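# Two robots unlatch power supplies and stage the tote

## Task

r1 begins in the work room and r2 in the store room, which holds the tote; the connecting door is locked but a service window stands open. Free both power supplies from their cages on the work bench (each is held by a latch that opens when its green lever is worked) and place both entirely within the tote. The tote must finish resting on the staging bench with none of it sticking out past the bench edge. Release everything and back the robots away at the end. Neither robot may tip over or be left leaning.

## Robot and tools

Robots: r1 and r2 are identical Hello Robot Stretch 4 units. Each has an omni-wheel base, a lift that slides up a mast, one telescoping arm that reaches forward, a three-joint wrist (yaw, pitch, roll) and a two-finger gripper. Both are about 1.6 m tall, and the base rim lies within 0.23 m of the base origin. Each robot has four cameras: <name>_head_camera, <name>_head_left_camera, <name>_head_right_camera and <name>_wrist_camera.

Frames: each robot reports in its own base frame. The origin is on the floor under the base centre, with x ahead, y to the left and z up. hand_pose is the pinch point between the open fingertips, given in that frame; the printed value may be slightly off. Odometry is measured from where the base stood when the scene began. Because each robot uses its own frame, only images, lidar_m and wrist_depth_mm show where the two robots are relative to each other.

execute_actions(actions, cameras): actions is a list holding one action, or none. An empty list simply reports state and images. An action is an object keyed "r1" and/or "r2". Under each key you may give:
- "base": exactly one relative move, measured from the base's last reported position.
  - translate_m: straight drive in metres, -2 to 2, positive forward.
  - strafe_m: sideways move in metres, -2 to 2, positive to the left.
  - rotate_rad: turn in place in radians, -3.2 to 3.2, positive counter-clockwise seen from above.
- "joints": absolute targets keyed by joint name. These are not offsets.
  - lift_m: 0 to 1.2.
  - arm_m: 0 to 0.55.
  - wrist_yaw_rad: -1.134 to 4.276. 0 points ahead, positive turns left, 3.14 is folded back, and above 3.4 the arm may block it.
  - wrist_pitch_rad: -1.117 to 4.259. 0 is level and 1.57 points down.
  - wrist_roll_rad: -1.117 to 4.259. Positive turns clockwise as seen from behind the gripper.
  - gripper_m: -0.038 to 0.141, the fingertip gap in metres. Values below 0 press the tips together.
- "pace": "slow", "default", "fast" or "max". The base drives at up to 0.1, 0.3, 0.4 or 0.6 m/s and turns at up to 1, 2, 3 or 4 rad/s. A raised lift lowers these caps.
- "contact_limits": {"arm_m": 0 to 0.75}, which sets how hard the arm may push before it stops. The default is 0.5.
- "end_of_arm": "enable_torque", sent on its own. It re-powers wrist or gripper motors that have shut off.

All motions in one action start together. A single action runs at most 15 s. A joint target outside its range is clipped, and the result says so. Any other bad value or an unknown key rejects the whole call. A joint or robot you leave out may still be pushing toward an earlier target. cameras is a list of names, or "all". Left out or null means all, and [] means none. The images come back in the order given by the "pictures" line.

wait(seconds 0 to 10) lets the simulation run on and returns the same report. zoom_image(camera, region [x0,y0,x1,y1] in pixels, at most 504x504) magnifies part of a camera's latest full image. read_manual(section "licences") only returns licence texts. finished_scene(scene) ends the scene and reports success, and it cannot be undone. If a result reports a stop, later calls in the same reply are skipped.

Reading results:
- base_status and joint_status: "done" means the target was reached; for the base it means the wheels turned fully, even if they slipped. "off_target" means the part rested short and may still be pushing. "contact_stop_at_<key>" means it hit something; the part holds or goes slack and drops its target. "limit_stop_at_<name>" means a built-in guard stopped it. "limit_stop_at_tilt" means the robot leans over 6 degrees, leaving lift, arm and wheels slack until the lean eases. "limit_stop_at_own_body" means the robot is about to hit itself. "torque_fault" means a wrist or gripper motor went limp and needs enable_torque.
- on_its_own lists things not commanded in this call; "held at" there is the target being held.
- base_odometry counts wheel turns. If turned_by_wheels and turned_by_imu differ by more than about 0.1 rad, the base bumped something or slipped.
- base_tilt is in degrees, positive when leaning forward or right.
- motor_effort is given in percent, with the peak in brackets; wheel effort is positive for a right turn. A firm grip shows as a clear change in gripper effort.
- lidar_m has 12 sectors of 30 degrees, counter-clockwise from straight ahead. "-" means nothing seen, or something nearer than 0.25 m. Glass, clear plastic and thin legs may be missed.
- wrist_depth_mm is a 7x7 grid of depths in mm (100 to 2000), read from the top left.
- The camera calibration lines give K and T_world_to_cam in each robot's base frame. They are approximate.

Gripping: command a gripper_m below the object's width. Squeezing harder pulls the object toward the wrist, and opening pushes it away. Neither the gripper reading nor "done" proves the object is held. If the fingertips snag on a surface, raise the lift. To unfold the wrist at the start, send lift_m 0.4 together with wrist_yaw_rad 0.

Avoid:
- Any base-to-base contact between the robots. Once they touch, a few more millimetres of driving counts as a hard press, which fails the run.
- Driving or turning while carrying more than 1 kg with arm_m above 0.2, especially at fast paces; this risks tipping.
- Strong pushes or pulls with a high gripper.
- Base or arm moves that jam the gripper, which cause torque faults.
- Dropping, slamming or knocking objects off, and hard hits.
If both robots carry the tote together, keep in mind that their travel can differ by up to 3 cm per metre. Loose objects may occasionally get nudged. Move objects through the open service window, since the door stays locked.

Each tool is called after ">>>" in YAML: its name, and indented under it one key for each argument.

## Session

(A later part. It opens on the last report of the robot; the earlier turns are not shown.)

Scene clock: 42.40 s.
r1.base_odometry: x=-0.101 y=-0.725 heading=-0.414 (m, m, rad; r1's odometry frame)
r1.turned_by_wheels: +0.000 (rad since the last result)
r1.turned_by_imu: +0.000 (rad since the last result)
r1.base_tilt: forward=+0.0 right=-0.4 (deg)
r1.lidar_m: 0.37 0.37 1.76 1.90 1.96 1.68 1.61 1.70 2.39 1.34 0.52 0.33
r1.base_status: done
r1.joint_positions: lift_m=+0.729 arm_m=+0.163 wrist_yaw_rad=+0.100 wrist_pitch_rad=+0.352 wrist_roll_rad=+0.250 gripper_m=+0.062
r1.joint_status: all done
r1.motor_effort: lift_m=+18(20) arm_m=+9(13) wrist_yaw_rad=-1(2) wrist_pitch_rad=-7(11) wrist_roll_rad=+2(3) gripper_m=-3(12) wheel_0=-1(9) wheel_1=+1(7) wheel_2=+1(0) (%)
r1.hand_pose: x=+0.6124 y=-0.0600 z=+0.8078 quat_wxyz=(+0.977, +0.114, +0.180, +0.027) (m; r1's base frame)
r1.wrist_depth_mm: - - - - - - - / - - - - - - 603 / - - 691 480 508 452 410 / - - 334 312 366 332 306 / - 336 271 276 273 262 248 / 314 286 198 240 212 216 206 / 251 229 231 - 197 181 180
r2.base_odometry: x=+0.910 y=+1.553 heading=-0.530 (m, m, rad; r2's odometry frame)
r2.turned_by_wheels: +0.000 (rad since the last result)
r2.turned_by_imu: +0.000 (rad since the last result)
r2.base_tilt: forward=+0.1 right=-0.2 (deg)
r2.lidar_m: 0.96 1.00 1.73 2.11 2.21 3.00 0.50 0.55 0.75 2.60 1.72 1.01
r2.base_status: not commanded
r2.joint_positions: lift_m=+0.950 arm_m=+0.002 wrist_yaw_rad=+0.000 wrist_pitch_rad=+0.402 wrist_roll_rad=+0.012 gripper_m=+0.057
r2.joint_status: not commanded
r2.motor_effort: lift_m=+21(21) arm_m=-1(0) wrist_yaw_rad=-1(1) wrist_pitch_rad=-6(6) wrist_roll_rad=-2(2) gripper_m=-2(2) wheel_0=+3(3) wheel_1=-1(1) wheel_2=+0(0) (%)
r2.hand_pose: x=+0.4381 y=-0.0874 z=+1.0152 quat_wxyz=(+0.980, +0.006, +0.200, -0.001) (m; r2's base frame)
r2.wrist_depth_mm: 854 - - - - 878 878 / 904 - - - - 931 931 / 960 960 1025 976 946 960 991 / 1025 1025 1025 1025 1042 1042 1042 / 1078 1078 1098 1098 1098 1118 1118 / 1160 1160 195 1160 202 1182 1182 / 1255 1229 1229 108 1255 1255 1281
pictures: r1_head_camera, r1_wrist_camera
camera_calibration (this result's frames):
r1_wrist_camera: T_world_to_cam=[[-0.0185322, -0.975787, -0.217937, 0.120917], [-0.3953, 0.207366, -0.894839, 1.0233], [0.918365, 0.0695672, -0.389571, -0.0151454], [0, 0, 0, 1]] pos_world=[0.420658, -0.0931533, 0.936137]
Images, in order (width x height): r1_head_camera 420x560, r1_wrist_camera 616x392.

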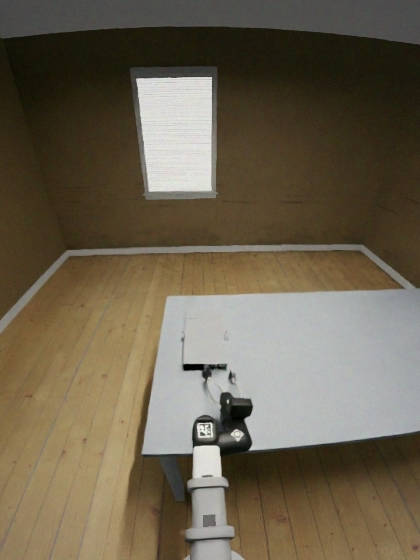

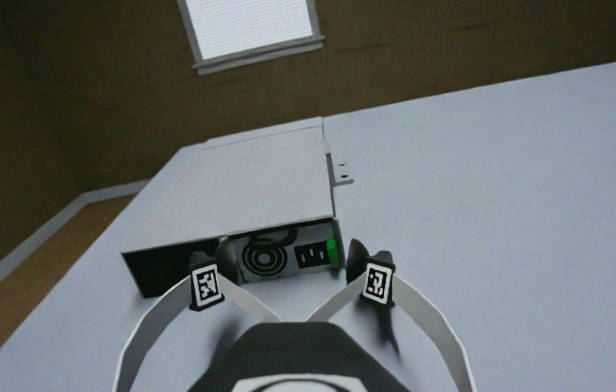

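>>> execute_actions:
  actions:
    - {"r1":{"joints":{"arm_m":0.187},"pace":"slow","contact_limits":{"arm_m":0.05}}}
  cameras: ["r1_head_camera","r1_wrist_camera"]

>>> zoom_image:
  camera: "r1_wrist_camera"
  region: [160, 180, 430, 320]

>>> zoom_image:
  camera: "r1_head_camera"
  region: [190, 345, 260, 405]

Scene clock: 43.73 s.
r1.base_odometry: x=-0.101 y=-0.725 heading=-0.414 (m, m, rad; r1's odometry frame)
r1.turned_by_wheels: +0.000 (rad since the last result)
r1.turned_by_imu: +0.000 (rad since the last result)
r1.base_tilt: forward=+0.0 right=-0.4 (deg)
r1.lidar_m: 0.36 0.37 1.78 1.91 1.95 1.69 1.60 1.71 2.39 1.34 0.52 0.39
r1.base_status: not commanded
r1.joint_positions: lift_m=+0.729 arm_m=+0.185 wrist_yaw_rad=+0.100 wrist_pitch_rad=+0.352 wrist_roll_rad=+0.250 gripper_m=+0.062
r1.joint_status: all done
r1.motor_effort: lift_m=+18(18) arm_m=+10(12) wrist_yaw_rad=-1(0) wrist_pitch_rad=-8(7) wrist_roll_rad=+1(0) gripper_m=-3(2) wheel_0=-1(1) wheel_1=+1(1) wheel_2=+1(1) (%)
r1.contact_limits: arm_m 0.05
r1.hand_pose: x=+0.6343 y=-0.0600 z=+0.8078 quat_wxyz=(+0.977, +0.114, +0.180, +0.027) (m; r1's base frame)
r1.wrist_depth_mm: - - - - - - - / - - - - - - 609 / - - - 477 512 445 410 / - - 334 312 366 330 307 / - 303 253 248 273 262 248 / 314 278 199 241 212 216 205 / 250 229 230 - 198 182 180
r2.base_odometry: x=+0.910 y=+1.553 heading=-0.530 (m, m, rad; r2's odometry frame)
r2.turned_by_wheels: +0.000 (rad since the last result)
r2.turned_by_imu: +0.000 (rad since the last result)
r2.base_tilt: forward=+0.1 right=-0.2 (deg)
r2.lidar_m: 0.97 1.03 1.73 2.08 2.21 3.03 0.46 0.55 0.76 2.62 1.70 1.03
r2.base_status: not commanded
r2.joint_positions: lift_m=+0.950 arm_m=+0.002 wrist_yaw_rad=+0.000 wrist_pitch_rad=+0.402 wrist_roll_rad=+0.012 gripper_m=+0.057
r2.joint_status: not commanded
r2.motor_effort: lift_m=+21(22) arm_m=+0(0) wrist_yaw_rad=-1(1) wrist_pitch_rad=-6(6) wrist_roll_rad=-3(3) gripper_m=-3(3) wheel_0=+3(3) wheel_1=-1(1) wheel_2=+0(0) (%)
r2.hand_pose: x=+0.4381 y=-0.0874 z=+1.0152 quat_wxyz=(+0.980, +0.006, +0.200, -0.001) (m; r2's base frame)
r2.wrist_depth_mm: 854 - - - - 891 878 / 891 - - - - 931 931 / 960 960 1025 976 931 960 976 / 1008 1025 1025 1042 1025 1042 1060 / 1078 1098 1098 1098 1098 1118 1118 / 1160 1160 195 1160 202 1182 1205 / 1255 1229 1255 108 1255 1281 1255
pictures: r1_head_camera, r1_wrist_camera
camera_calibration (this result's frames):
r1_wrist_camera: T_world_to_cam=[[-0.0185263, -0.975786, -0.21794, 0.121323], [-0.395276, 0.207368, -0.894849, 1.03194], [0.918375, 0.0695683, -0.389547, -0.0352515], [0, 0, 0, 1]] pos_world=[0.442523, -0.0931534, 0.936139]
Images, in order (width x height): r1_head_camera 420x560, r1_wrist_camera 616x392.

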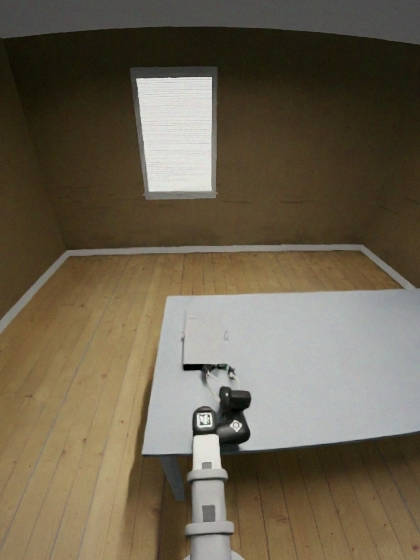

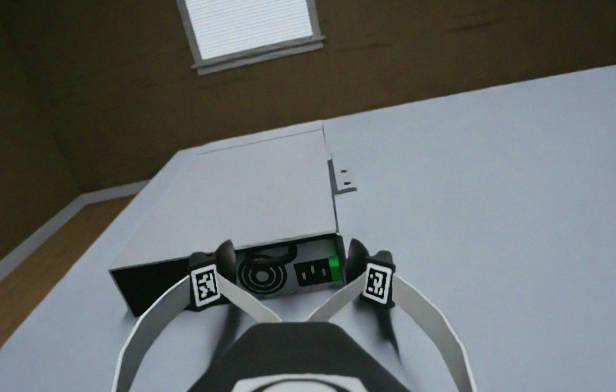

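Region (160, 180, 430, 320) of r1_wrist_camera's 616x392 image, scaled by 1.867; it fills the top 261 rows of this view, and the rest is white.

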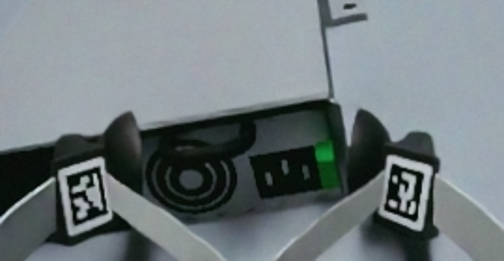

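Region (190, 345, 260, 405) of r1_head_camera's 420x560 image, scaled by 7.200, with more detail than that image has; it fills the top 432 rows of this view, and the rest is white.

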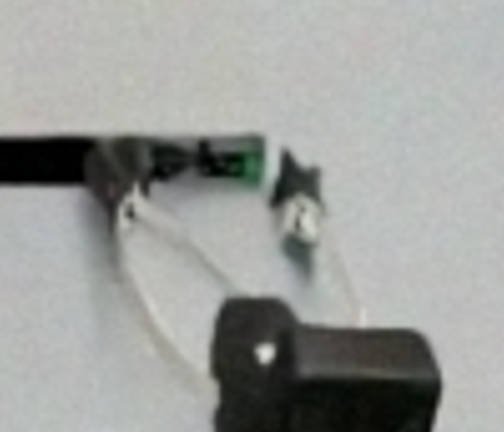

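>>> execute_actions:
  actions:
    - {"r1":{"joints":{"gripper_m":0.038,"arm_m":0.188},"pace":"slow"}}
  cameras: ["r1_wrist_camera"]

>>> zoom_image:
  camera: "r1_wrist_camera"
  region: [160, 180, 430, 320]

Scene clock: 45.13 s.
r1.base_odometry: x=-0.101 y=-0.725 heading=-0.414 (m, m, rad; r1's odometry frame)
r1.turned_by_wheels: +0.000 (rad since the last result)
r1.turned_by_imu: +0.000 (rad since the last result)
r1.base_tilt: forward=-0.1 right=-0.3 (deg)
r1.lidar_m: 0.36 0.39 1.77 1.89 1.94 1.69 1.62 1.69 2.36 1.36 0.50 0.37
r1.base_status: not commanded
r1.joint_positions: lift_m=+0.729 arm_m=+0.186 wrist_yaw_rad=+0.098 wrist_pitch_rad=+0.354 wrist_roll_rad=+0.250 gripper_m=+0.038
r1.joint_status: all done
r1.motor_effort: lift_m=+18(18) arm_m=+10(12) wrist_yaw_rad=+5(5) wrist_pitch_rad=-12(11) wrist_roll_rad=-2(1) gripper_m=-10(11) wheel_0=-1(1) wheel_1=+1(1) wheel_2=+0(1) (%)
r1.hand_pose: x=+0.6350 y=-0.0606 z=+0.8075 quat_wxyz=(+0.977, +0.114, +0.180, +0.026) (m; r1's base frame)
r1.wrist_depth_mm: - - - - - - - / - - - - - - 597 / - - 683 469 504 445 404 / - - 330 315 362 329 304 / - 294 253 248 281 260 247 / 310 274 198 240 198 215 205 / 248 227 229 - 198 181 179
r2.base_odometry: x=+0.910 y=+1.553 heading=-0.530 (m, m, rad; r2's odometry frame)
r2.turned_by_wheels: +0.000 (rad since the last result)
r2.turned_by_imu: +0.000 (rad since the last result)
r2.base_tilt: forward=+0.1 right=-0.2 (deg)
r2.lidar_m: 0.96 1.02 1.72 2.11 2.19 3.03 0.47 0.55 0.73 2.61 1.72 1.05
r2.base_status: not commanded
r2.joint_positions: lift_m=+0.950 arm_m=+0.002 wrist_yaw_rad=+0.000 wrist_pitch_rad=+0.402 wrist_roll_rad=+0.012 gripper_m=+0.057
r2.joint_status: not commanded
r2.motor_effort: lift_m=+21(22) arm_m=-1(0) wrist_yaw_rad=-1(1) wrist_pitch_rad=-5(5) wrist_roll_rad=-3(1) gripper_m=-3(3) wheel_0=+3(3) wheel_1=-1(1) wheel_2=+0(0) (%)
r2.hand_pose: x=+0.4381 y=-0.0874 z=+1.0152 quat_wxyz=(+0.980, +0.006, +0.200, -0.001) (m; r2's base frame)
r2.wrist_depth_mm: 854 - - - - 878 891 / 904 - - - - 931 931 / 946 960 1008 976 946 960 991 / 1008 1008 1025 1042 1042 1042 1042 / 1078 1078 1098 1098 1078 1118 1118 / 1160 1182 195 1138 202 1182 1182 / 1229 1229 1255 108 1281 1255 1281
pictures: r1_wrist_camera
camera_calibration (this result's frames):
r1_wrist_camera: T_world_to_cam=[[-0.0208323, -0.97577, -0.217804, 0.122041], [-0.395881, 0.208096, -0.894413, 1.03215], [0.918066, 0.0675919, -0.390624, -0.035088], [0, 0, 0, 1]] pos_world=[0.443366, -0.0933316, 0.936047]
Images, in order (width x height): r1_wrist_camera 616x392.

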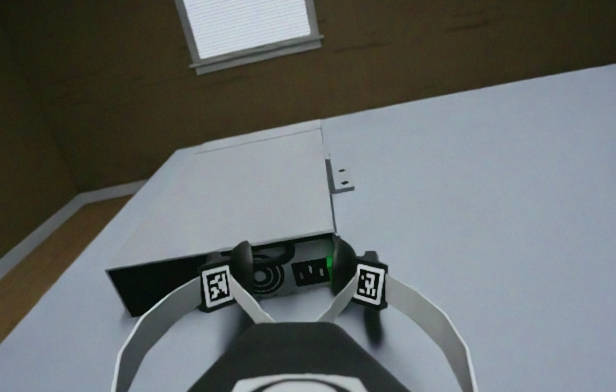

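Region (160, 180, 430, 320) of r1_wrist_camera's 616x392 image, scaled by 1.867; it fills the top 261 rows of this view, and the rest is white.

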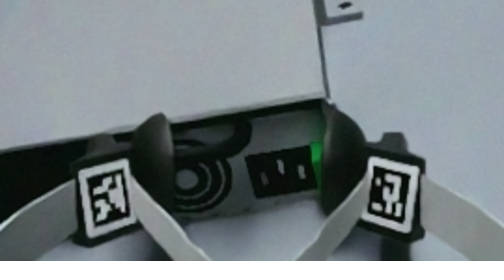

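>>> execute_actions:
  actions:
    - {"r1":{"base":{"strafe_m":0.006},"joints":{"gripper_m":0.028},"pace":"slow"}}
  cameras: ["r1_wrist_camera"]

>>> zoom_image:
  camera: "r1_wrist_camera"
  region: [160, 180, 430, 320]

Scene clock: 46.10 s.
r1.base_odometry: x=-0.098 y=-0.719 heading=-0.415 (m, m, rad; r1's odometry frame)
r1.turned_by_wheels: +0.000 (rad since the last result)
r1.turned_by_imu: +0.000 (rad since the last result)
r1.base_tilt: forward=-0.1 right=-0.3 (deg)
r1.lidar_m: 0.36 0.36 1.76 1.90 1.95 1.69 1.62 1.71 2.39 1.35 0.53 0.37
r1.base_status: done
r1.joint_positions: lift_m=+0.729 arm_m=+0.186 wrist_yaw_rad=+0.100 wrist_pitch_rad=+0.353 wrist_roll_rad=+0.250 gripper_m=+0.028
r1.joint_status: all done
r1.motor_effort: lift_m=+18(17) arm_m=+9(10) wrist_yaw_rad=-1(18) wrist_pitch_rad=-11(12) wrist_roll_rad=-1(1) gripper_m=-10(15) wheel_0=-1(5) wheel_1=-2(5) wheel_2=+0(2) (%)
r1.hand_pose: x=+0.6353 y=-0.0600 z=+0.8075 quat_wxyz=(+0.977, +0.114, +0.180, +0.027) (m; r1's base frame)
r1.wrist_depth_mm: - - - - - - - / - - - - - - 597 / - - - 466 508 439 404 / - - 330 304 366 327 304 / - 307 254 247 281 260 248 / 310 278 195 241 193 215 204 / 249 229 230 - 197 181 179
r2.base_odometry: x=+0.910 y=+1.553 heading=-0.530 (m, m, rad; r2's odometry frame)
r2.turned_by_wheels: +0.000 (rad since the last result)
r2.turned_by_imu: +0.000 (rad since the last result)
r2.base_tilt: forward=+0.2 right=-0.2 (deg)
r2.lidar_m: 0.98 1.04 1.73 2.09 2.18 3.03 0.49 0.55 0.75 2.61 1.73 1.01
r2.base_status: not commanded
r2.joint_positions: lift_m=+0.950 arm_m=+0.002 wrist_yaw_rad=+0.000 wrist_pitch_rad=+0.402 wrist_roll_rad=+0.012 gripper_m=+0.057
r2.joint_status: not commanded
r2.motor_effort: lift_m=+21(21) arm_m=+0(1) wrist_yaw_rad=-1(1) wrist_pitch_rad=-7(7) wrist_roll_rad=-2(3) gripper_m=-2(3) wheel_0=+3(3) wheel_1=-1(1) wheel_2=-1(0) (%)
r2.hand_pose: x=+0.4381 y=-0.0874 z=+1.0152 quat_wxyz=(+0.980, +0.006, +0.200, -0.001) (m; r2's base frame)
r2.wrist_depth_mm: 854 - - - - 878 878 / 904 - - - - 931 931 / 946 960 1025 976 931 960 991 / 1008 1008 1042 1042 1042 1042 1060 / 1098 1078 1078 1098 1098 1118 1118 / 1160 1160 195 1160 202 1182 1205 / 1229 1229 1229 108 1255 1281 1281
pictures: r1_wrist_camera
camera_calibration (this result's frames):
r1_wrist_camera: T_world_to_cam=[[-0.0190522, -0.97573, -0.218148, 0.121726], [-0.396144, 0.207698, -0.894389, 1.0323], [0.917991, 0.0693779, -0.390486, -0.0353082], [0, 0, 0, 1]] pos_world=[0.443671, -0.0931855, 0.936046]
Images, in order (width x height): r1_wrist_camera 616x392.

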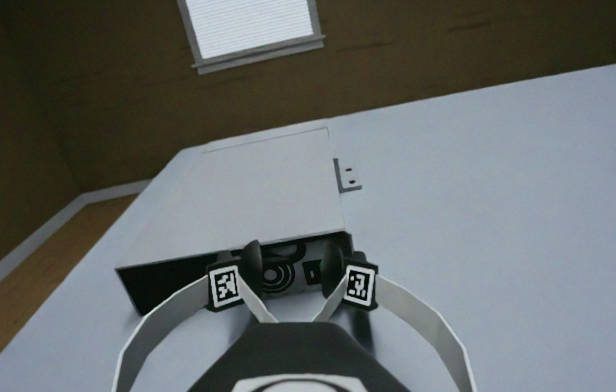

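Region (160, 180, 430, 320) of r1_wrist_camera's 616x392 image, scaled by 1.867; it fills the top 261 rows of this view, and the rest is white.

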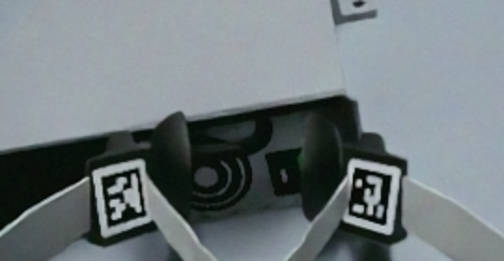

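Lever is depressed. Now push pads forward to the face before squeezing.

>>> execute_actions:
  actions:
    - {"r1":{"joints":{"arm_m":0.198},"pace":"slow","contact_limits":{"arm_m":0.2}}}
  cameras: ["r1_wrist_camera"]

>>> zoom_image:
  camera: "r1_wrist_camera"
  region: [160, 180, 430, 320]

Scene clock: 47.13 s.
r1.base_odometry: x=-0.099 y=-0.719 heading=-0.415 (m, m, rad; r1's odometry frame)
r1.turned_by_wheels: +0.000 (rad since the last result)
r1.turned_by_imu: +0.000 (rad since the last result)
r1.base_tilt: forward=-0.1 right=-0.4 (deg)
r1.lidar_m: 0.35 0.38 1.76 1.89 1.93 1.70 1.61 1.72 2.38 1.35 0.51 0.37
r1.base_status: not commanded
r1.joint_positions: lift_m=+0.729 arm_m=+0.195 wrist_yaw_rad=+0.096 wrist_pitch_rad=+0.358 wrist_roll_rad=+0.250 gripper_m=+0.028
r1.joint_status: all done
r1.on_its_own: wrist_pitch_rad is at rest, and its effort (-25) is outside its rest range (-23 to +23)
r1.motor_effort: lift_m=+18(18) arm_m=+17(18) wrist_yaw_rad=+10(11) wrist_pitch_rad=-25(24) wrist_roll_rad=-1(1) gripper_m=-6(9) wheel_0=+2(2) wheel_1=+2(2) wheel_2=-6(6) (%)
r1.contact_limits: arm_m 0.2
r1.hand_pose: x=+0.6431 y=-0.0612 z=+0.8063 quat_wxyz=(+0.976, +0.114, +0.182, +0.025) (m; r1's base frame)
r1.wrist_depth_mm: - - - - - - - / - - - - - - 580 / - - 668 449 500 433 397 / - - 325 297 359 325 301 / - 290 249 239 278 258 246 / 307 265 205 238 195 213 203 / 246 226 228 - 195 180 179
r2.base_odometry: x=+0.910 y=+1.553 heading=-0.530 (m, m, rad; r2's odometry frame)
r2.turned_by_wheels: +0.000 (rad since the last result)
r2.turned_by_imu: +0.000 (rad since the last result)
r2.base_tilt: forward=+0.2 right=-0.2 (deg)
r2.lidar_m: 0.96 1.02 1.75 2.11 2.19 3.03 0.49 0.54 0.74 2.62 1.68 1.04
r2.base_status: not commanded
r2.joint_positions: lift_m=+0.950 arm_m=+0.002 wrist_yaw_rad=+0.000 wrist_pitch_rad=+0.402 wrist_roll_rad=+0.012 gripper_m=+0.057
r2.joint_status: not commanded
r2.motor_effort: lift_m=+21(21) arm_m=+0(0) wrist_yaw_rad=-1(1) wrist_pitch_rad=-6(6) wrist_roll_rad=-1(4) gripper_m=-2(3) wheel_0=+3(3) wheel_1=-1(1) wheel_2=+0(0) (%)
r2.hand_pose: x=+0.4381 y=-0.0874 z=+1.0152 quat_wxyz=(+0.980, +0.006, +0.200, -0.001) (m; r2's base frame)
r2.wrist_depth_mm: 854 - - - - 878 891 / 904 - - - - 946 931 / 960 960 1025 991 931 960 991 / 1025 1025 1025 1042 1042 1060 1060 / 1078 1078 1098 1098 1098 1118 1118 / 1160 1160 195 1182 202 1205 1205 / 1255 1229 1229 108 1255 1281 1281
pictures: r1_wrist_camera
camera_calibration (this result's frames):
r1_wrist_camera: T_world_to_cam=[[-0.0239018, -0.975747, -0.217595, 0.12316], [-0.399534, 0.208842, -0.892613, 1.03531], [0.916407, 0.0656013, -0.394835, -0.0386099], [0, 0, 0, 1]] pos_world=[0.451966, -0.0935105, 0.935683]
Images, in order (width x height): r1_wrist_camera 616x392.

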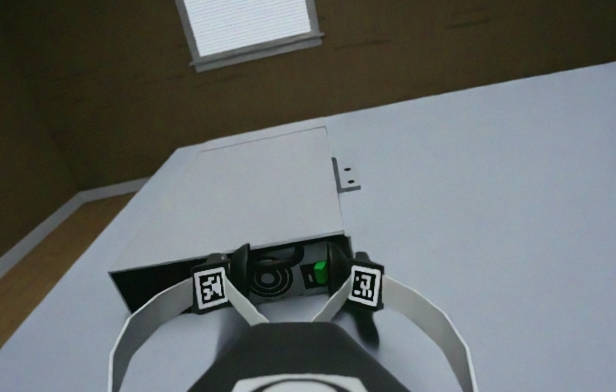

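Region (160, 180, 430, 320) of r1_wrist_camera's 616x392 image, scaled by 1.867; it fills the top 261 rows of this view, and the rest is white.

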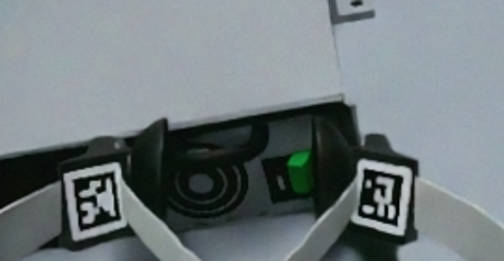

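>>> execute_actions:
  actions:
    - {"r1":{"joints":{"arm_m":0.203,"gripper_m":-0.005},"pace":"slow","contact_limits":{"arm_m":0.3}}}
  cameras: ["r1_wrist_camera"]

>>> zoom_image:
  camera: "r1_wrist_camera"
  region: [160, 180, 430, 320]

Scene clock: 48.83 s.
r1.base_odometry: x=-0.099 y=-0.719 heading=-0.415 (m, m, rad; r1's odometry frame)
r1.turned_by_wheels: +0.000 (rad since the last result)
r1.turned_by_imu: +0.001 (rad since the last result)
r1.base_tilt: forward=+0.0 right=-0.4 (deg)
r1.lidar_m: 0.34 0.38 1.76 1.90 1.93 1.69 1.62 1.70 2.38 1.36 0.52 0.37
r1.base_status: not commanded
r1.joint_positions: lift_m=+0.729 arm_m=+0.200 wrist_yaw_rad=+0.096 wrist_pitch_rad=+0.361 wrist_roll_rad=+0.250 gripper_m=-0.004
r1.joint_status: all done
r1.on_its_own: wrist_pitch_rad is at rest, and its effort (-30) is outside its rest range (-23 to +23)
r1.motor_effort: lift_m=+18(18) arm_m=+15(20) wrist_yaw_rad=+10(18) wrist_pitch_rad=-30(32) wrist_roll_rad=-1(1) gripper_m=-20(22) wheel_0=+3(4) wheel_1=+3(3) wheel_2=-8(9) (%)
r1.contact_limits: arm_m 0.3
r1.hand_pose: x=+0.6483 y=-0.0610 z=+0.8056 quat_wxyz=(+0.976, +0.114, +0.184, +0.025) (m; r1's base frame)
r1.wrist_depth_mm: - - - - - - - / - - - - - - 574 / - - 647 442 492 430 392 / - - 319 294 353 320 298 / - 285 241 235 277 254 244 / 303 251 200 237 190 206 201 / 243 225 225 - 195 179 177
r2.base_odometry: x=+0.910 y=+1.553 heading=-0.530 (m, m, rad; r2's odometry frame)
r2.turned_by_wheels: +0.000 (rad since the last result)
r2.turned_by_imu: +0.000 (rad since the last result)
r2.base_tilt: forward=+0.1 right=-0.2 (deg)
r2.lidar_m: 0.97 1.02 1.72 2.08 2.20 3.02 0.49 0.54 0.74 2.62 1.72 1.01
r2.base_status: not commanded
r2.joint_positions: lift_m=+0.950 arm_m=+0.002 wrist_yaw_rad=+0.000 wrist_pitch_rad=+0.402 wrist_roll_rad=+0.012 gripper_m=+0.057
r2.joint_status: not commanded
r2.motor_effort: lift_m=+21(22) arm_m=+0(0) wrist_yaw_rad=-1(1) wrist_pitch_rad=-5(6) wrist_roll_rad=-1(3) gripper_m=-3(2) wheel_0=+3(3) wheel_1=-1(1) wheel_2=-1(0) (%)
r2.hand_pose: x=+0.4381 y=-0.0874 z=+1.0152 quat_wxyz=(+0.980, +0.006, +0.200, -0.001) (m; r2's base frame)
r2.wrist_depth_mm: 854 - - - - 891 891 / 904 - - - - 931 931 / 960 960 1025 991 946 960 976 / 1025 1008 1025 1042 1042 1042 1060 / 1078 1078 1078 1098 1098 1118 1118 / 1160 1160 195 1160 202 1182 1205 / 1229 1205 1255 108 1281 1281 1255
pictures: r1_wrist_camera
camera_calibration (this result's frames):
r1_wrist_camera: T_world_to_cam=[[-0.0237578, -0.975861, -0.217094, 0.122776], [-0.401694, 0.208173, -0.891799, 1.03751], [0.915466, 0.0660185, -0.396944, -0.0412954], [0, 0, 0, 1]] pos_world=[0.457482, -0.093442, 0.935509]
Images, in order (width x height): r1_wrist_camera 616x392.

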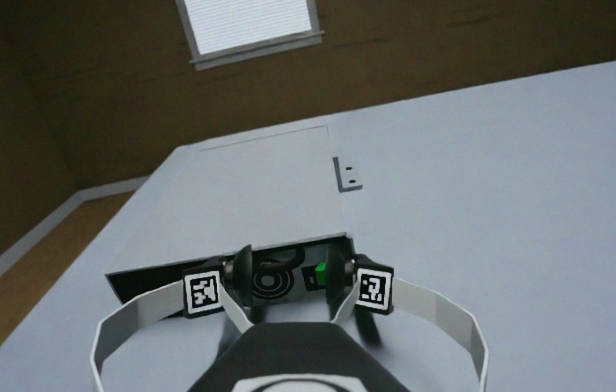

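Region (160, 180, 430, 320) of r1_wrist_camera's 616x392 image, scaled by 1.867; it fills the top 261 rows of this view, and the rest is white.

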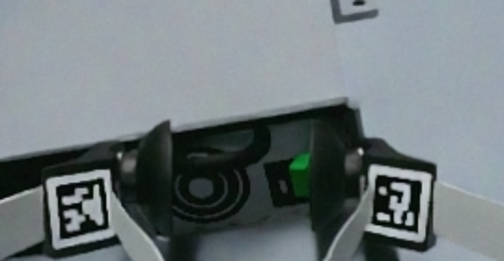

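>>> execute_actions:
  actions:
    - {"r1":{"joints":{"gripper_m":-0.036,"lift_m":0.726},"pace":"slow"}}
  cameras: ["r1_wrist_camera"]

>>> zoom_image:
  camera: "r1_wrist_camera"
  region: [160, 180, 430, 320]

Scene clock: 50.17 s.
r1.base_odometry: x=-0.098 y=-0.719 heading=-0.414 (m, m, rad; r1's odometry frame)
r1.turned_by_wheels: +0.000 (rad since the last result)
r1.turned_by_imu: +0.001 (rad since the last result)
r1.base_tilt: forward=-0.1 right=-0.3 (deg)
r1.lidar_m: 0.34 0.37 1.75 1.90 1.95 1.68 1.60 1.71 2.37 1.33 0.50 0.37
r1.base_status: not commanded
r1.joint_positions: lift_m=+0.726 arm_m=+0.202 wrist_yaw_rad=+0.104 wrist_pitch_rad=+0.355 wrist_roll_rad=+0.250 gripper_m=-0.035
r1.joint_status: all done
r1.motor_effort: lift_m=+20(22) arm_m=+7(15) wrist_yaw_rad=-13(13) wrist_pitch_rad=-17(30) wrist_roll_rad=-1(1) gripper_m=-36(35) wheel_0=+1(4) wheel_1=+0(3) wheel_2=+2(8) (%)
r1.hand_pose: x=+0.6507 y=-0.0589 z=+0.8039 quat_wxyz=(+0.976, +0.113, +0.182, +0.029) (m; r1's base frame)
r1.wrist_depth_mm: - - - - - - - / - - - - - - 580 / - - 661 439 492 430 387 / - - 319 287 351 319 294 / - 281 241 228 268 253 241 / 303 165 196 236 184 199 199 / 245 224 222 - 192 178 175
r2.base_odometry: x=+0.910 y=+1.553 heading=-0.530 (m, m, rad; r2's odometry frame)
r2.turned_by_wheels: +0.000 (rad since the last result)
r2.turned_by_imu: +0.000 (rad since the last result)
r2.base_tilt: forward=+0.1 right=-0.2 (deg)
r2.lidar_m: 0.97 1.01 1.70 2.08 2.21 3.04 0.49 0.55 0.77 2.61 1.72 1.02
r2.base_status: not commanded
r2.joint_positions: lift_m=+0.950 arm_m=+0.002 wrist_yaw_rad=+0.000 wrist_pitch_rad=+0.402 wrist_roll_rad=+0.012 gripper_m=+0.057
r2.joint_status: not commanded
r2.motor_effort: lift_m=+21(22) arm_m=+0(0) wrist_yaw_rad=-1(1) wrist_pitch_rad=-6(6) wrist_roll_rad=-1(2) gripper_m=-2(3) wheel_0=+3(3) wheel_1=-1(1) wheel_2=+0(0) (%)
r2.hand_pose: x=+0.4381 y=-0.0874 z=+1.0152 quat_wxyz=(+0.980, +0.006, +0.200, -0.001) (m; r2's base frame)
r2.wrist_depth_mm: 854 - - - - 891 878 / 904 - - - - 931 931 / 946 960 1025 976 931 960 991 / 1025 1025 1025 1025 1042 1042 1042 / 1078 1078 1078 1098 1098 1098 1118 / 1160 1160 195 1182 202 1205 1205 / 1229 1229 1255 108 1281 1255 1281
pictures: r1_wrist_camera
camera_calibration (this result's frames):
r1_wrist_camera: T_world_to_cam=[[-0.0153674, -0.975919, -0.217593, 0.119446], [-0.398706, 0.20555, -0.893746, 1.03592], [0.91695, 0.0730211, -0.392264, -0.0486914], [0, 0, 0, 1]] pos_world=[0.459511, -0.0928075, 0.932739]
Images, in order (width x height): r1_wrist_camera 616x392.

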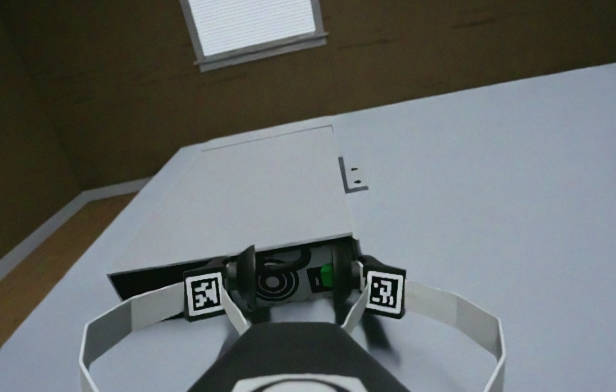

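Region (160, 180, 430, 320) of r1_wrist_camera's 616x392 image, scaled by 1.867; it fills the top 261 rows of this view, and the rest is white.

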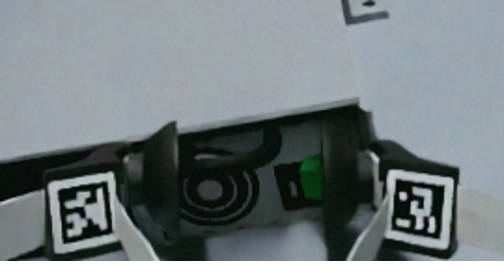

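>>> execute_actions:
  actions:
    - {"r1":{"joints":{"arm_m":0.193},"pace":"slow"}}
  cameras: ["r1_wrist_camera"]

>>> zoom_image:
  camera: "r1_wrist_camera"
  region: [160, 180, 430, 320]

Scene clock: 51.27 s.
r1.base_odometry: x=-0.098 y=-0.719 heading=-0.414 (m, m, rad; r1's odometry frame)
r1.turned_by_wheels: +0.001 (rad since the last result)
r1.turned_by_imu: +0.001 (rad since the last result)
r1.base_tilt: forward=+0.0 right=-0.3 (deg)
r1.lidar_m: 0.37 0.36 1.75 1.89 1.94 1.67 1.61 1.71 2.37 1.33 0.53 0.37
r1.base_status: not commanded
r1.joint_positions: lift_m=+0.726 arm_m=+0.195 wrist_yaw_rad=+0.108 wrist_pitch_rad=+0.352 wrist_roll_rad=+0.250 gripper_m=-0.035
r1.joint_status: all done
r1.on_its_own: wrist_yaw_rad is at rest, and its effort (-25) is outside its rest range (-13 to +13)
r1.motor_effort: lift_m=+21(20) arm_m=-13(17) wrist_yaw_rad=-25(27) wrist_pitch_rad=-7(15) wrist_roll_rad=-2(1) gripper_m=-33(35) wheel_0=+3(3) wheel_1=+0(0) wheel_2=+8(8) (%)
r1.hand_pose: x=+0.6448 y=-0.0576 z=+0.8047 quat_wxyz=(+0.977, +0.113, +0.180, +0.031) (m; r1's base frame)
r1.wrist_depth_mm: - - - - - - - / - - - - - - 585 / - - - 430 504 439 397 / - - 325 287 355 322 300 / - 309 246 235 272 256 244 / 310 250 183 236 182 208 200 / 246 224 225 - 195 178 176
r2.base_odometry: x=+0.910 y=+1.553 heading=-0.530 (m, m, rad; r2's odometry frame)
r2.turned_by_wheels: +0.000 (rad since the last result)
r2.turned_by_imu: +0.000 (rad since the last result)
r2.base_tilt: forward=+0.1 right=-0.2 (deg)
r2.lidar_m: 0.97 1.01 1.76 2.10 2.21 3.01 0.49 0.55 0.72 2.61 1.74 1.00
r2.base_status: not commanded
r2.joint_positions: lift_m=+0.950 arm_m=+0.002 wrist_yaw_rad=+0.000 wrist_pitch_rad=+0.402 wrist_roll_rad=+0.012 gripper_m=+0.057
r2.joint_status: not commanded
r2.motor_effort: lift_m=+21(21) arm_m=+0(0) wrist_yaw_rad=-1(0) wrist_pitch_rad=-5(7) wrist_roll_rad=-1(3) gripper_m=-3(4) wheel_0=+3(3) wheel_1=-1(1) wheel_2=+0(0) (%)
r2.hand_pose: x=+0.4381 y=-0.0874 z=+1.0152 quat_wxyz=(+0.980, +0.006, +0.200, -0.001) (m; r2's base frame)
r2.wrist_depth_mm: 854 - - - - 891 878 / 904 - - - - 946 917 / 960 960 1008 976 946 960 976 / 1025 1008 1025 1025 1042 1042 1042 / 1078 1098 1078 1098 1098 1098 1118 / 1160 1160 195 1160 202 1182 1205 / 1255 1255 1255 108 1281 1255 1281
pictures: r1_wrist_camera
camera_calibration (this result's frames):
r1_wrist_camera: T_world_to_cam=[[-0.010344, -0.975764, -0.218582, 0.118412], [-0.39679, 0.204653, -0.894805, 1.0336], [0.917851, 0.0774752, -0.38929, -0.0456904], [0, 0, 0, 1]] pos_world=[0.453283, -0.0924468, 0.932964]
Images, in order (width x height): r1_wrist_camera 616x392.

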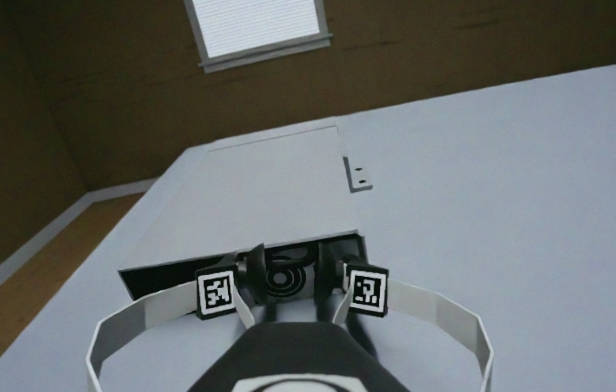

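Region (160, 180, 430, 320) of r1_wrist_camera's 616x392 image, scaled by 1.867; it fills the top 261 rows of this view, and the rest is white.

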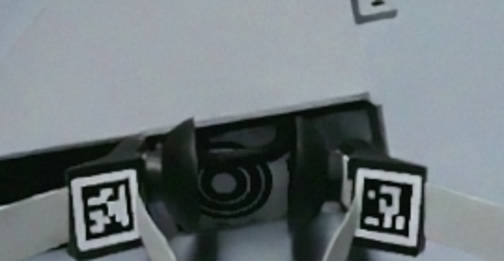

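>>> execute_actions:
  actions:
    - {"r1":{"joints":{"gripper_m":0.04,"arm_m":0.15}}}
  cameras: []

>>> execute_actions:
  actions:
    - {"r1":{"base":{"strafe_m":0.023},"joints":{"gripper_m":0.064,"lift_m":0.95},"pace":"fast"}}
  cameras: []

>>> execute_actions:
  actions:
    - {"r1":{"base":{"translate_m":0.1},"joints":{"wrist_pitch_rad":1.57,"wrist_roll_rad":0,"wrist_yaw_rad":0,"arm_m":0.35},"pace":"fast"}}
  cameras: ["r1_head_camera","r1_wrist_camera"]

Scene clock: 53.90 s.
r1.base_odometry: x=-0.098 y=-0.719 heading=-0.414 (m, m, rad; r1's odometry frame)
r1.turned_by_wheels: -0.001 (rad since the last result)
r1.turned_by_imu: -0.001 (rad since the last result)
r1.base_tilt: forward=-0.1 right=-0.4 (deg)
r1.lidar_m: 0.34 0.37 1.76 1.88 1.94 1.69 1.60 1.70 2.41 1.33 0.54 0.37
r1.base_status: not commanded
r1.joint_positions: lift_m=+0.726 arm_m=+0.152 wrist_yaw_rad=+0.100 wrist_pitch_rad=+0.352 wrist_roll_rad=+0.250 gripper_m=+0.040
r1.joint_status: all done
r1.motor_effort: lift_m=+20(20) arm_m=-9(11) wrist_yaw_rad=-1(29) wrist_pitch_rad=-8(11) wrist_roll_rad=-3(2) gripper_m=-3(34) wheel_0=+0(3) wheel_1=-1(2) wheel_2=+0(8) (%)
r1.hand_pose: x=+0.6007 y=-0.0600 z=+0.8047 quat_wxyz=(+0.977, +0.114, +0.180, +0.027) (m; r1's base frame)
r1.wrist_depth_mm: - - - - - - - / - - - - - 683 591 / - - 627 452 504 439 402 / - - 327 300 362 325 303 / - 342 291 283 276 258 245 / 307 282 196 220 196 213 202 / 246 224 228 - 194 179 177
r2.base_odometry: x=+0.910 y=+1.553 heading=-0.530 (m, m, rad; r2's odometry frame)
r2.turned_by_wheels: +0.000 (rad since the last result)
r2.turned_by_imu: +0.001 (rad since the last result)
r2.base_tilt: forward=+0.1 right=-0.3 (deg)
r2.lidar_m: 0.95 1.02 1.73 2.10 2.20 3.03 0.50 0.54 0.76 2.62 1.71 1.03
r2.base_status: not commanded
r2.joint_positions: lift_m=+0.950 arm_m=+0.002 wrist_yaw_rad=+0.000 wrist_pitch_rad=+0.402 wrist_roll_rad=+0.012 gripper_m=+0.057
r2.joint_status: not commanded
r2.motor_effort: lift_m=+21(21) arm_m=+0(0) wrist_yaw_rad=-1(1) wrist_pitch_rad=-6(6) wrist_roll_rad=-2(2) gripper_m=-3(2) wheel_0=+3(3) wheel_1=-1(1) wheel_2=+0(0) (%)
r2.hand_pose: x=+0.4381 y=-0.0874 z=+1.0152 quat_wxyz=(+0.980, +0.006, +0.200, -0.001) (m; r2's base frame)
r2.wrist_depth_mm: 866 - - - - 878 878 / 904 - - - - 931 931 / 946 960 1008 976 931 960 976 / 1025 1008 1025 1025 1042 1042 1042 / 1078 1078 1098 1098 1098 1118 1118 / 1160 1160 195 1160 202 1182 1182 / 1255 1229 1255 108 1255 1281 1281
pictures: none
No camera images: the call's "cameras" was empty. Leave "cameras" out to get every camera's image.

Scene clock: 55.53 s.
r1.base_odometry: x=-0.089 y=-0.698 heading=-0.414 (m, m, rad; r1's odometry frame)
r1.turned_by_wheels: +0.000 (rad since the last result)
r1.turned_by_imu: +0.000 (rad since the last result)
r1.base_tilt: forward=-0.1 right=-0.4 (deg)
r1.lidar_m: 0.36 0.37 1.75 1.86 1.94 1.69 1.62 1.72 2.37 1.37 0.52 0.37
r1.base_status: done
r1.joint_positions: lift_m=+0.950 arm_m=+0.152 wrist_yaw_rad=+0.100 wrist_pitch_rad=+0.352 wrist_roll_rad=+0.250 gripper_m=+0.064
r1.joint_status: all done
r1.motor_effort: lift_m=+23(23) arm_m=-9(9) wrist_yaw_rad=-2(2) wrist_pitch_rad=-7(9) wrist_roll_rad=-2(2) gripper_m=-4(1) wheel_0=+1(11) wheel_1=+1(8) wheel_2=+1(0) (%)
r1.hand_pose: x=+0.6007 y=-0.0599 z=+1.0285 quat_wxyz=(+0.977, +0.114, +0.180, +0.027) (m; r1's base frame)
r1.wrist_depth_mm: - - - - - - - / - - - - - - - / - - - - - - - / - - - - - 768 699 / - - 778 621 621 597 559 / - 1863 549 488 439 492 466 / 1661 1537 539 - 436 415 404
r2.base_odometry: x=+0.910 y=+1.553 heading=-0.530 (m, m, rad; r2's odometry frame)
r2.turned_by_wheels: +0.000 (rad since the last result)
r2.turned_by_imu: +0.000 (rad since the last result)
r2.base_tilt: forward=+0.1 right=-0.2 (deg)
r2.lidar_m: 0.95 1.01 1.72 2.09 2.24 3.01 0.49 0.53 0.74 2.61 1.71 1.00
r2.base_status: not commanded
r2.joint_positions: lift_m=+0.950 arm_m=+0.002 wrist_yaw_rad=+0.000 wrist_pitch_rad=+0.402 wrist_roll_rad=+0.012 gripper_m=+0.057
r2.joint_status: not commanded
r2.motor_effort: lift_m=+21(21) arm_m=+0(1) wrist_yaw_rad=-1(0) wrist_pitch_rad=-6(6) wrist_roll_rad=-4(1) gripper_m=-3(3) wheel_0=+3(3) wheel_1=-1(1) wheel_2=+0(0) (%)
r2.hand_pose: x=+0.4381 y=-0.0874 z=+1.0152 quat_wxyz=(+0.980, +0.006, +0.200, -0.001) (m; r2's base frame)
r2.wrist_depth_mm: 854 - - - - 891 878 / 904 - - - - 931 931 / 960 960 1025 976 931 960 991 / 1008 1008 1025 1042 1042 1042 1060 / 1078 1098 1098 1098 1078 1118 1118 / 1160 1160 195 1160 202 1182 1205 / 1255 1229 1255 108 1255 1255 1281
pictures: none
No camera images: the call's "cameras" was empty. Leave "cameras" out to get every camera's image.

Scene clock: 57.03 s.
r1.base_odometry: x=+0.002 y=-0.739 heading=-0.414 (m, m, rad; r1's odometry frame)
r1.turned_by_wheels: +0.000 (rad since the last result)
r1.turned_by_imu: +0.000 (rad since the last result)
r1.base_tilt: forward=-0.1 right=-0.4 (deg)
r1.lidar_m: 0.25 0.28 1.71 1.72 1.92 1.78 1.71 1.82 2.52 0.98 0.37 0.29
r1.base_status: done
r1.joint_positions: lift_m=+0.950 arm_m=+0.348 wrist_yaw_rad=+0.000 wrist_pitch_rad=+1.570 wrist_roll_rad=+0.000 gripper_m=+0.064
r1.joint_status: all done
r1.motor_effort: lift_m=+23(23) arm_m=+9(12) wrist_yaw_rad=-3(5) wrist_pitch_rad=+0(4) wrist_roll_rad=-4(7) gripper_m=-3(3) wheel_0=-1(4) wheel_1=+0(3) wheel_2=+0(9) (%)
r1.hand_pose: x=+0.5197 y=-0.0874 z=+0.8395 quat_wxyz=(+0.708, +0.000, +0.707, +0.000) (m; r1's base frame)
r1.wrist_depth_mm: 282 242 245 247 296 298 301 / 285 244 247 249 298 301 303 / 289 246 250 252 300 304 307 / 290 293 252 254 303 307 310 / 293 296 301 304 306 312 314 / 297 297 301 304 307 315 319 / 300 301 304 - 314 317 320
r2.base_odometry: x=+0.910 y=+1.553 heading=-0.530 (m, m, rad; r2's odometry frame)
r2.turned_by_wheels: +0.000 (rad since the last result)
r2.turned_by_imu: +0.000 (rad since the last result)
r2.base_tilt: forward=+0.1 right=-0.2 (deg)
r2.lidar_m: 0.95 1.00 1.72 2.11 2.17 3.03 0.50 0.53 0.75 2.60 1.72 1.02
r2.base_status: not commanded
r2.joint_positions: lift_m=+0.950 arm_m=+0.002 wrist_yaw_rad=+0.000 wrist_pitch_rad=+0.402 wrist_roll_rad=+0.012 gripper_m=+0.057
r2.joint_status: not commanded
r2.motor_effort: lift_m=+21(21) arm_m=+0(0) wrist_yaw_rad=-1(0) wrist_pitch_rad=-6(7) wrist_roll_rad=-2(1) gripper_m=-4(4) wheel_0=+3(3) wheel_1=-1(1) wheel_2=+0(0) (%)
r2.hand_pose: x=+0.4381 y=-0.0874 z=+1.0152 quat_wxyz=(+0.980, +0.006, +0.200, -0.001) (m; r2's base frame)
r2.wrist_depth_mm: 866 - - - - 891 878 / 904 - - - - 931 931 / 960 960 1008 976 931 960 991 / 1025 1025 1025 1025 1025 1042 1060 / 1078 1078 1098 1098 1098 1098 1118 / 1160 1160 195 1160 202 1205 1205 / 1229 1229 1229 108 1255 1281 1281
pictures: r1_head_camera, r1_wrist_camera
camera_calibration (this result's frames):
r1_wrist_camera: T_world_to_cam=[[0.00245055, -0.999438, 0.0334331, -0.124681], [-0.999215, -0.00112532, 0.0395995, 0.531846], [-0.0395397, -0.0335039, -0.998656, 1.08441], [0, 0, 0, 1]] pos_world=[0.574611, -0.0876806, 1.06606]
Images, in order (width x height): r1_head_camera 420x560, r1_wrist_camera 616x392.

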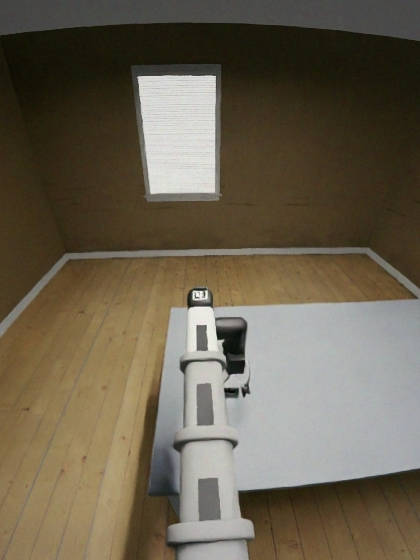

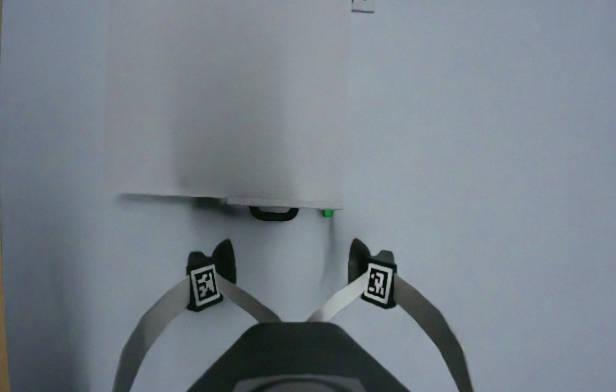

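>>> zoom_image:
  camera: "r1_wrist_camera"
  region: [180, 160, 400, 300]

Region (180, 160, 400, 300) of r1_wrist_camera's 616x392 image, scaled by 2.291; it fills the top 321 rows of this view, and the rest is white.

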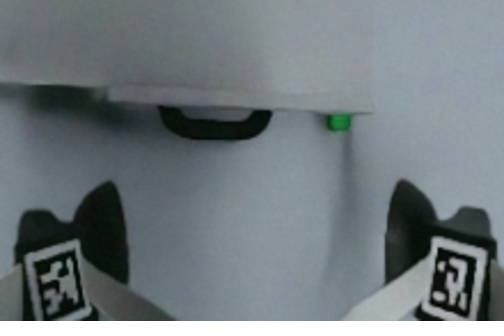

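>>> execute_actions:
  actions:
    - {"r1":{"joints":{"lift_m":0.903,"arm_m":0.355}}}
  cameras: ["r1_head_right_camera","r1_wrist_camera"]

>>> zoom_image:
  camera: "r1_wrist_camera"
  region: [180, 160, 400, 300]

Scene clock: 58.47 s.
r1.base_odometry: x=+0.002 y=-0.739 heading=-0.414 (m, m, rad; r1's odometry frame)
r1.turned_by_wheels: +0.000 (rad since the last result)
r1.turned_by_imu: +0.000 (rad since the last result)
r1.base_tilt: forward=-0.1 right=-0.3 (deg)
r1.lidar_m: 0.25 0.28 1.71 1.72 1.91 1.77 1.72 1.82 2.52 0.97 0.38 0.27
r1.base_status: not commanded
r1.joint_positions: lift_m=+0.903 arm_m=+0.353 wrist_yaw_rad=+0.000 wrist_pitch_rad=+1.570 wrist_roll_rad=+0.000 gripper_m=+0.064
r1.joint_status: all done
r1.motor_effort: lift_m=+18(22) arm_m=+9(7) wrist_yaw_rad=-2(3) wrist_pitch_rad=+0(0) wrist_roll_rad=-1(0) gripper_m=-1(2) wheel_0=-1(1) wheel_1=+0(0) wheel_2=+0(0) (%)
r1.hand_pose: x=+0.5246 y=-0.0874 z=+0.7929 quat_wxyz=(+0.707, +0.000, +0.707, +0.000) (m; r1's base frame)
r1.wrist_depth_mm: 238 198 200 202 249 252 254 / 239 198 202 204 252 253 257 / 242 202 204 206 255 258 262 / 244 203 205 208 258 259 264 / 247 251 251 257 259 263 265 / 250 253 256 258 260 266 267 / 252 255 257 - 265 268 272
r2.base_odometry: x=+0.910 y=+1.553 heading=-0.530 (m, m, rad; r2's odometry frame)
r2.turned_by_wheels: +0.000 (rad since the last result)
r2.turned_by_imu: +0.000 (rad since the last result)
r2.base_tilt: forward=+0.1 right=-0.1 (deg)
r2.lidar_m: 0.95 1.02 1.73 2.09 2.21 3.00 0.50 0.54 0.75 2.59 1.73 1.01
r2.base_status: not commanded
r2.joint_positions: lift_m=+0.950 arm_m=+0.002 wrist_yaw_rad=+0.000 wrist_pitch_rad=+0.402 wrist_roll_rad=+0.012 gripper_m=+0.057
r2.joint_status: not commanded
r2.motor_effort: lift_m=+21(21) arm_m=-1(1) wrist_yaw_rad=-1(1) wrist_pitch_rad=-6(6) wrist_roll_rad=-1(2) gripper_m=-3(4) wheel_0=+3(3) wheel_1=-1(1) wheel_2=+0(0) (%)
r2.hand_pose: x=+0.4381 y=-0.0874 z=+1.0152 quat_wxyz=(+0.980, +0.006, +0.200, -0.001) (m; r2's base frame)
r2.wrist_depth_mm: 854 - - - - 878 878 / 904 - - - - 931 931 / 960 946 1042 976 931 960 976 / 1025 1008 1025 1025 1042 1042 1042 / 1078 1078 1078 1098 1098 1118 1118 / 1138 1160 195 1160 202 1205 1205 / 1255 1229 1255 108 1255 1281 1281
pictures: r1_head_right_camera, r1_wrist_camera
camera_calibration (this result's frames):
r1_wrist_camera: T_world_to_cam=[[0.00229224, -0.999438, 0.0334327, -0.123051], [-0.999208, -0.000960773, 0.0397873, 0.538426], [-0.0397328, -0.0334974, -0.998649, 1.03813], [0, 0, 0, 1]] pos_world=[0.57953, -0.0876897, 1.01942]
Images, in order (width x height): r1_head_right_camera 420x672, r1_wrist_camera 616x392.

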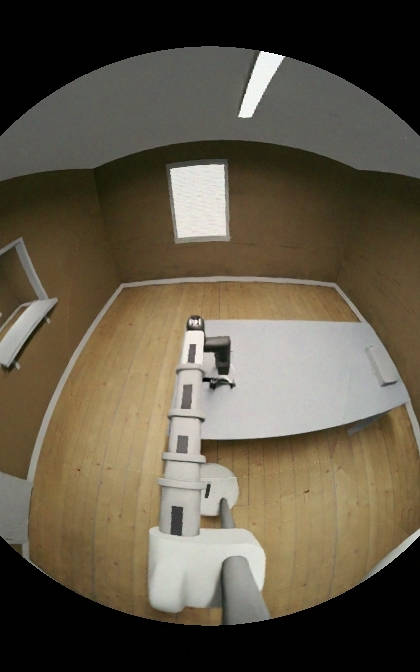

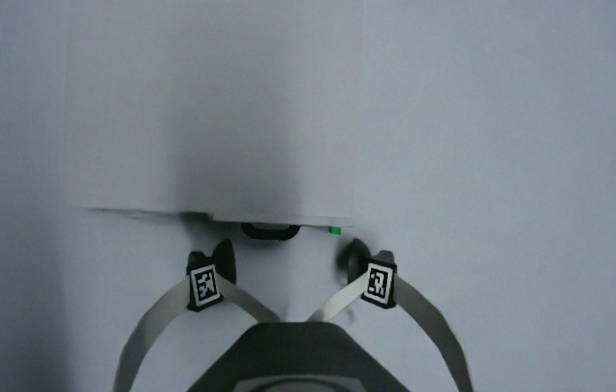

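Region (180, 160, 400, 300) of r1_wrist_camera's 616x392 image, scaled by 2.291; it fills the top 321 rows of this view, and the rest is white.

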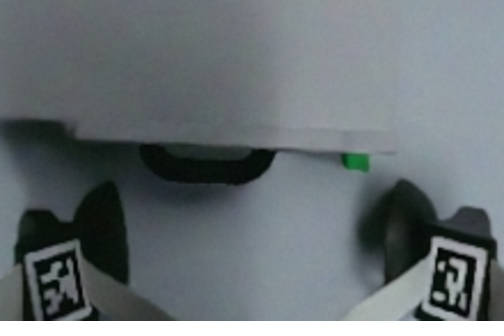

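>>> execute_actions:
  actions:
    - {"r1":{"joints":{"lift_m":0.899,"arm_m":0.363},"pace":"slow"}}
  cameras: ["r1_wrist_camera"]

>>> zoom_image:
  camera: "r1_wrist_camera"
  region: [180, 180, 400, 320]

Scene clock: 59.57 s.
r1.base_odometry: x=+0.002 y=-0.739 heading=-0.414 (m, m, rad; r1's odometry frame)
r1.turned_by_wheels: +0.000 (rad since the last result)
r1.turned_by_imu: +0.000 (rad since the last result)
r1.base_tilt: forward=+0.0 right=-0.4 (deg)
r1.lidar_m: 0.25 0.28 1.71 1.72 1.93 1.78 1.71 1.80 2.50 0.98 0.37 0.28
r1.base_status: not commanded
r1.joint_positions: lift_m=+0.899 arm_m=+0.361 wrist_yaw_rad=+0.000 wrist_pitch_rad=+1.570 wrist_roll_rad=+0.000 gripper_m=+0.064
r1.joint_status: all done
r1.motor_effort: lift_m=+18(18) arm_m=+9(7) wrist_yaw_rad=-2(3) wrist_pitch_rad=+0(0) wrist_roll_rad=+0(0) gripper_m=-2(1) wheel_0=-1(1) wheel_1=+0(0) wheel_2=+0(0) (%)
r1.hand_pose: x=+0.5325 y=-0.0874 z=+0.7889 quat_wxyz=(+0.707, +0.000, +0.707, +0.000) (m; r1's base frame)
r1.wrist_depth_mm: 234 193 196 198 246 248 251 / 236 195 198 200 248 251 254 / 237 197 200 202 251 252 256 / 239 200 202 204 254 255 258 / 245 246 221 252 256 259 262 / 247 248 251 254 257 262 265 / 250 252 254 - 262 264 266
r2.base_odometry: x=+0.910 y=+1.553 heading=-0.530 (m, m, rad; r2's odometry frame)
r2.turned_by_wheels: +0.000 (rad since the last result)
r2.turned_by_imu: +0.000 (rad since the last result)
r2.base_tilt: forward=+0.1 right=-0.2 (deg)
r2.lidar_m: 0.97 1.02 1.69 2.11 2.18 3.03 0.47 0.54 0.71 2.64 1.70 1.03
r2.base_status: not commanded
r2.joint_positions: lift_m=+0.950 arm_m=+0.002 wrist_yaw_rad=+0.000 wrist_pitch_rad=+0.402 wrist_roll_rad=+0.012 gripper_m=+0.057
r2.joint_status: not commanded
r2.motor_effort: lift_m=+21(21) arm_m=+0(1) wrist_yaw_rad=-1(1) wrist_pitch_rad=-5(6) wrist_roll_rad=-2(2) gripper_m=-3(3) wheel_0=+3(3) wheel_1=-1(1) wheel_2=+0(0) (%)
r2.hand_pose: x=+0.4381 y=-0.0874 z=+1.0152 quat_wxyz=(+0.980, +0.006, +0.200, -0.001) (m; r2's base frame)
r2.wrist_depth_mm: 854 - - - - 891 878 / 904 - - - - 946 931 / 960 960 1008 976 931 960 991 / 1008 1025 1025 1025 1042 1042 1042 / 1078 1098 1078 1098 1098 1118 1118 / 1160 1160 195 1160 202 1182 1205 / 1255 1229 1255 108 1255 1281 1281
pictures: r1_wrist_camera
camera_calibration (this result's frames):
r1_wrist_camera: T_world_to_cam=[[0.00229216, -0.999438, 0.0334327, -0.122936], [-0.999208, -0.000960691, 0.0397873, 0.546551], [-0.0397328, -0.0334974, -0.998649, 1.03448], [0, 0, 0, 1]] pos_world=[0.587503, -0.0876897, 1.01545]
Images, in order (width x height): r1_wrist_camera 616x392.

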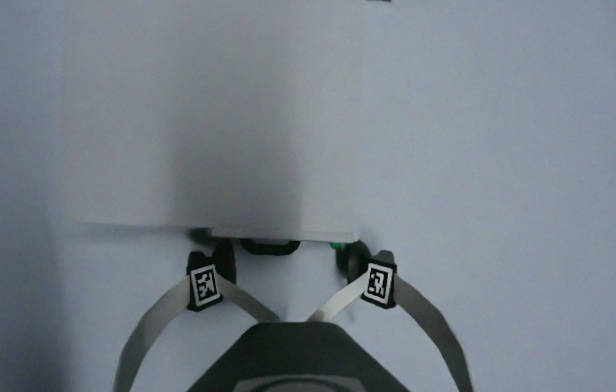

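Region (180, 180, 400, 320) of r1_wrist_camera's 616x392 image, scaled by 2.291; it fills the top 321 rows of this view, and the rest is white.

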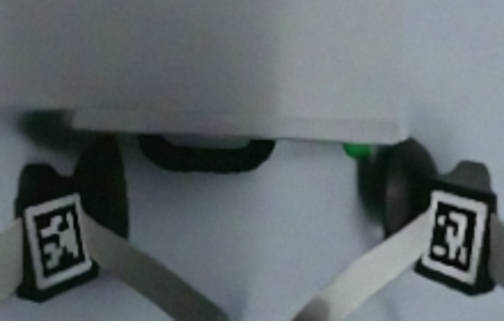

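>>> execute_actions:
  actions:
    - {"r1":{"base":{"strafe_m":0.008},"joints":{"gripper_m":0.038},"pace":"slow"}}
  cameras: ["r1_wrist_camera"]

>>> zoom_image:
  camera: "r1_wrist_camera"
  region: [180, 180, 400, 320]

Scene clock: 61.03 s.
r1.base_odometry: x=+0.006 y=-0.731 heading=-0.415 (m, m, rad; r1's odometry frame)
r1.turned_by_wheels: +0.000 (rad since the last result)
r1.turned_by_imu: +0.000 (rad since the last result)
r1.base_tilt: forward=+0.0 right=-0.4 (deg)
r1.lidar_m: 0.25 0.26 1.71 1.71 1.92 1.78 1.71 1.80 2.52 0.97 0.39 0.28
r1.base_status: done
r1.joint_positions: lift_m=+0.899 arm_m=+0.361 wrist_yaw_rad=+0.000 wrist_pitch_rad=+1.570 wrist_roll_rad=+0.000 gripper_m=+0.038
r1.joint_status: all done
r1.motor_effort: lift_m=+18(18) arm_m=+9(9) wrist_yaw_rad=-2(3) wrist_pitch_rad=+1(0) wrist_roll_rad=-1(2) gripper_m=-4(5) wheel_0=-2(6) wheel_1=-1(3) wheel_2=+0(1) (%)
r1.hand_pose: x=+0.5326 y=-0.0874 z=+0.7889 quat_wxyz=(+0.707, +0.000, +0.707, +0.000) (m; r1's base frame)
r1.wrist_depth_mm: 234 193 196 198 245 249 252 / 236 195 198 200 248 251 254 / 238 198 200 202 250 255 255 / 240 199 202 204 252 257 258 / 244 247 248 216 255 258 262 / 247 249 194 254 196 262 265 / 249 250 255 - 259 265 268
r2.base_odometry: x=+0.910 y=+1.553 heading=-0.530 (m, m, rad; r2's odometry frame)
r2.turned_by_wheels: +0.000 (rad since the last result)
r2.turned_by_imu: +0.000 (rad since the last result)
r2.base_tilt: forward=+0.1 right=-0.2 (deg)
r2.lidar_m: 0.96 1.00 1.71 2.10 2.19 3.02 0.50 0.55 0.74 2.63 1.70 1.00
r2.base_status: not commanded
r2.joint_positions: lift_m=+0.950 arm_m=+0.002 wrist_yaw_rad=+0.000 wrist_pitch_rad=+0.402 wrist_roll_rad=+0.012 gripper_m=+0.057
r2.joint_status: not commanded
r2.motor_effort: lift_m=+22(21) arm_m=+0(0) wrist_yaw_rad=-1(1) wrist_pitch_rad=-6(6) wrist_roll_rad=-1(1) gripper_m=-3(3) wheel_0=+3(3) wheel_1=-1(1) wheel_2=+0(1) (%)
r2.hand_pose: x=+0.4381 y=-0.0874 z=+1.0152 quat_wxyz=(+0.980, +0.006, +0.200, -0.001) (m; r2's base frame)
r2.wrist_depth_mm: 854 - - - - 878 878 / 904 - - - - 931 931 / 960 960 1025 976 931 960 991 / 1025 1025 1025 1042 1025 1042 1060 / 1078 1078 1078 1098 1098 1118 1098 / 1160 1160 195 1182 202 1205 1182 / 1255 1229 1229 108 1255 1255 1255
pictures: r1_wrist_camera
camera_calibration (this result's frames):
r1_wrist_camera: T_world_to_cam=[[0.00229124, -0.999438, 0.0334327, -0.122935], [-0.999208, -0.000959773, 0.0397873, 0.546562], [-0.0397328, -0.0334973, -0.998649, 1.03447], [0, 0, 0, 1]] pos_world=[0.587513, -0.0876897, 1.01544]
Images, in order (width x height): r1_wrist_camera 616x392.

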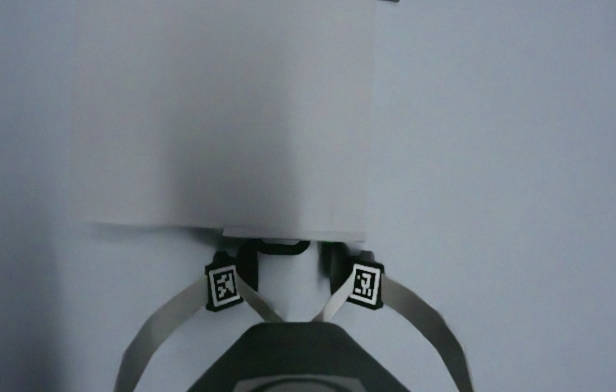

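Region (180, 180, 400, 320) of r1_wrist_camera's 616x392 image, scaled by 2.291; it fills the top 321 rows of this view, and the rest is white.

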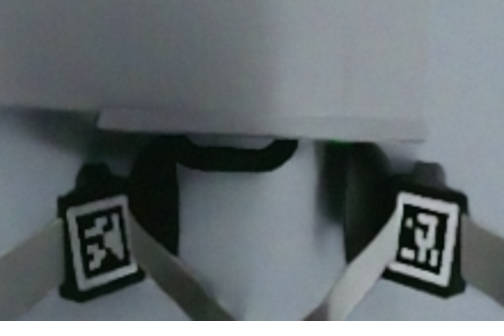

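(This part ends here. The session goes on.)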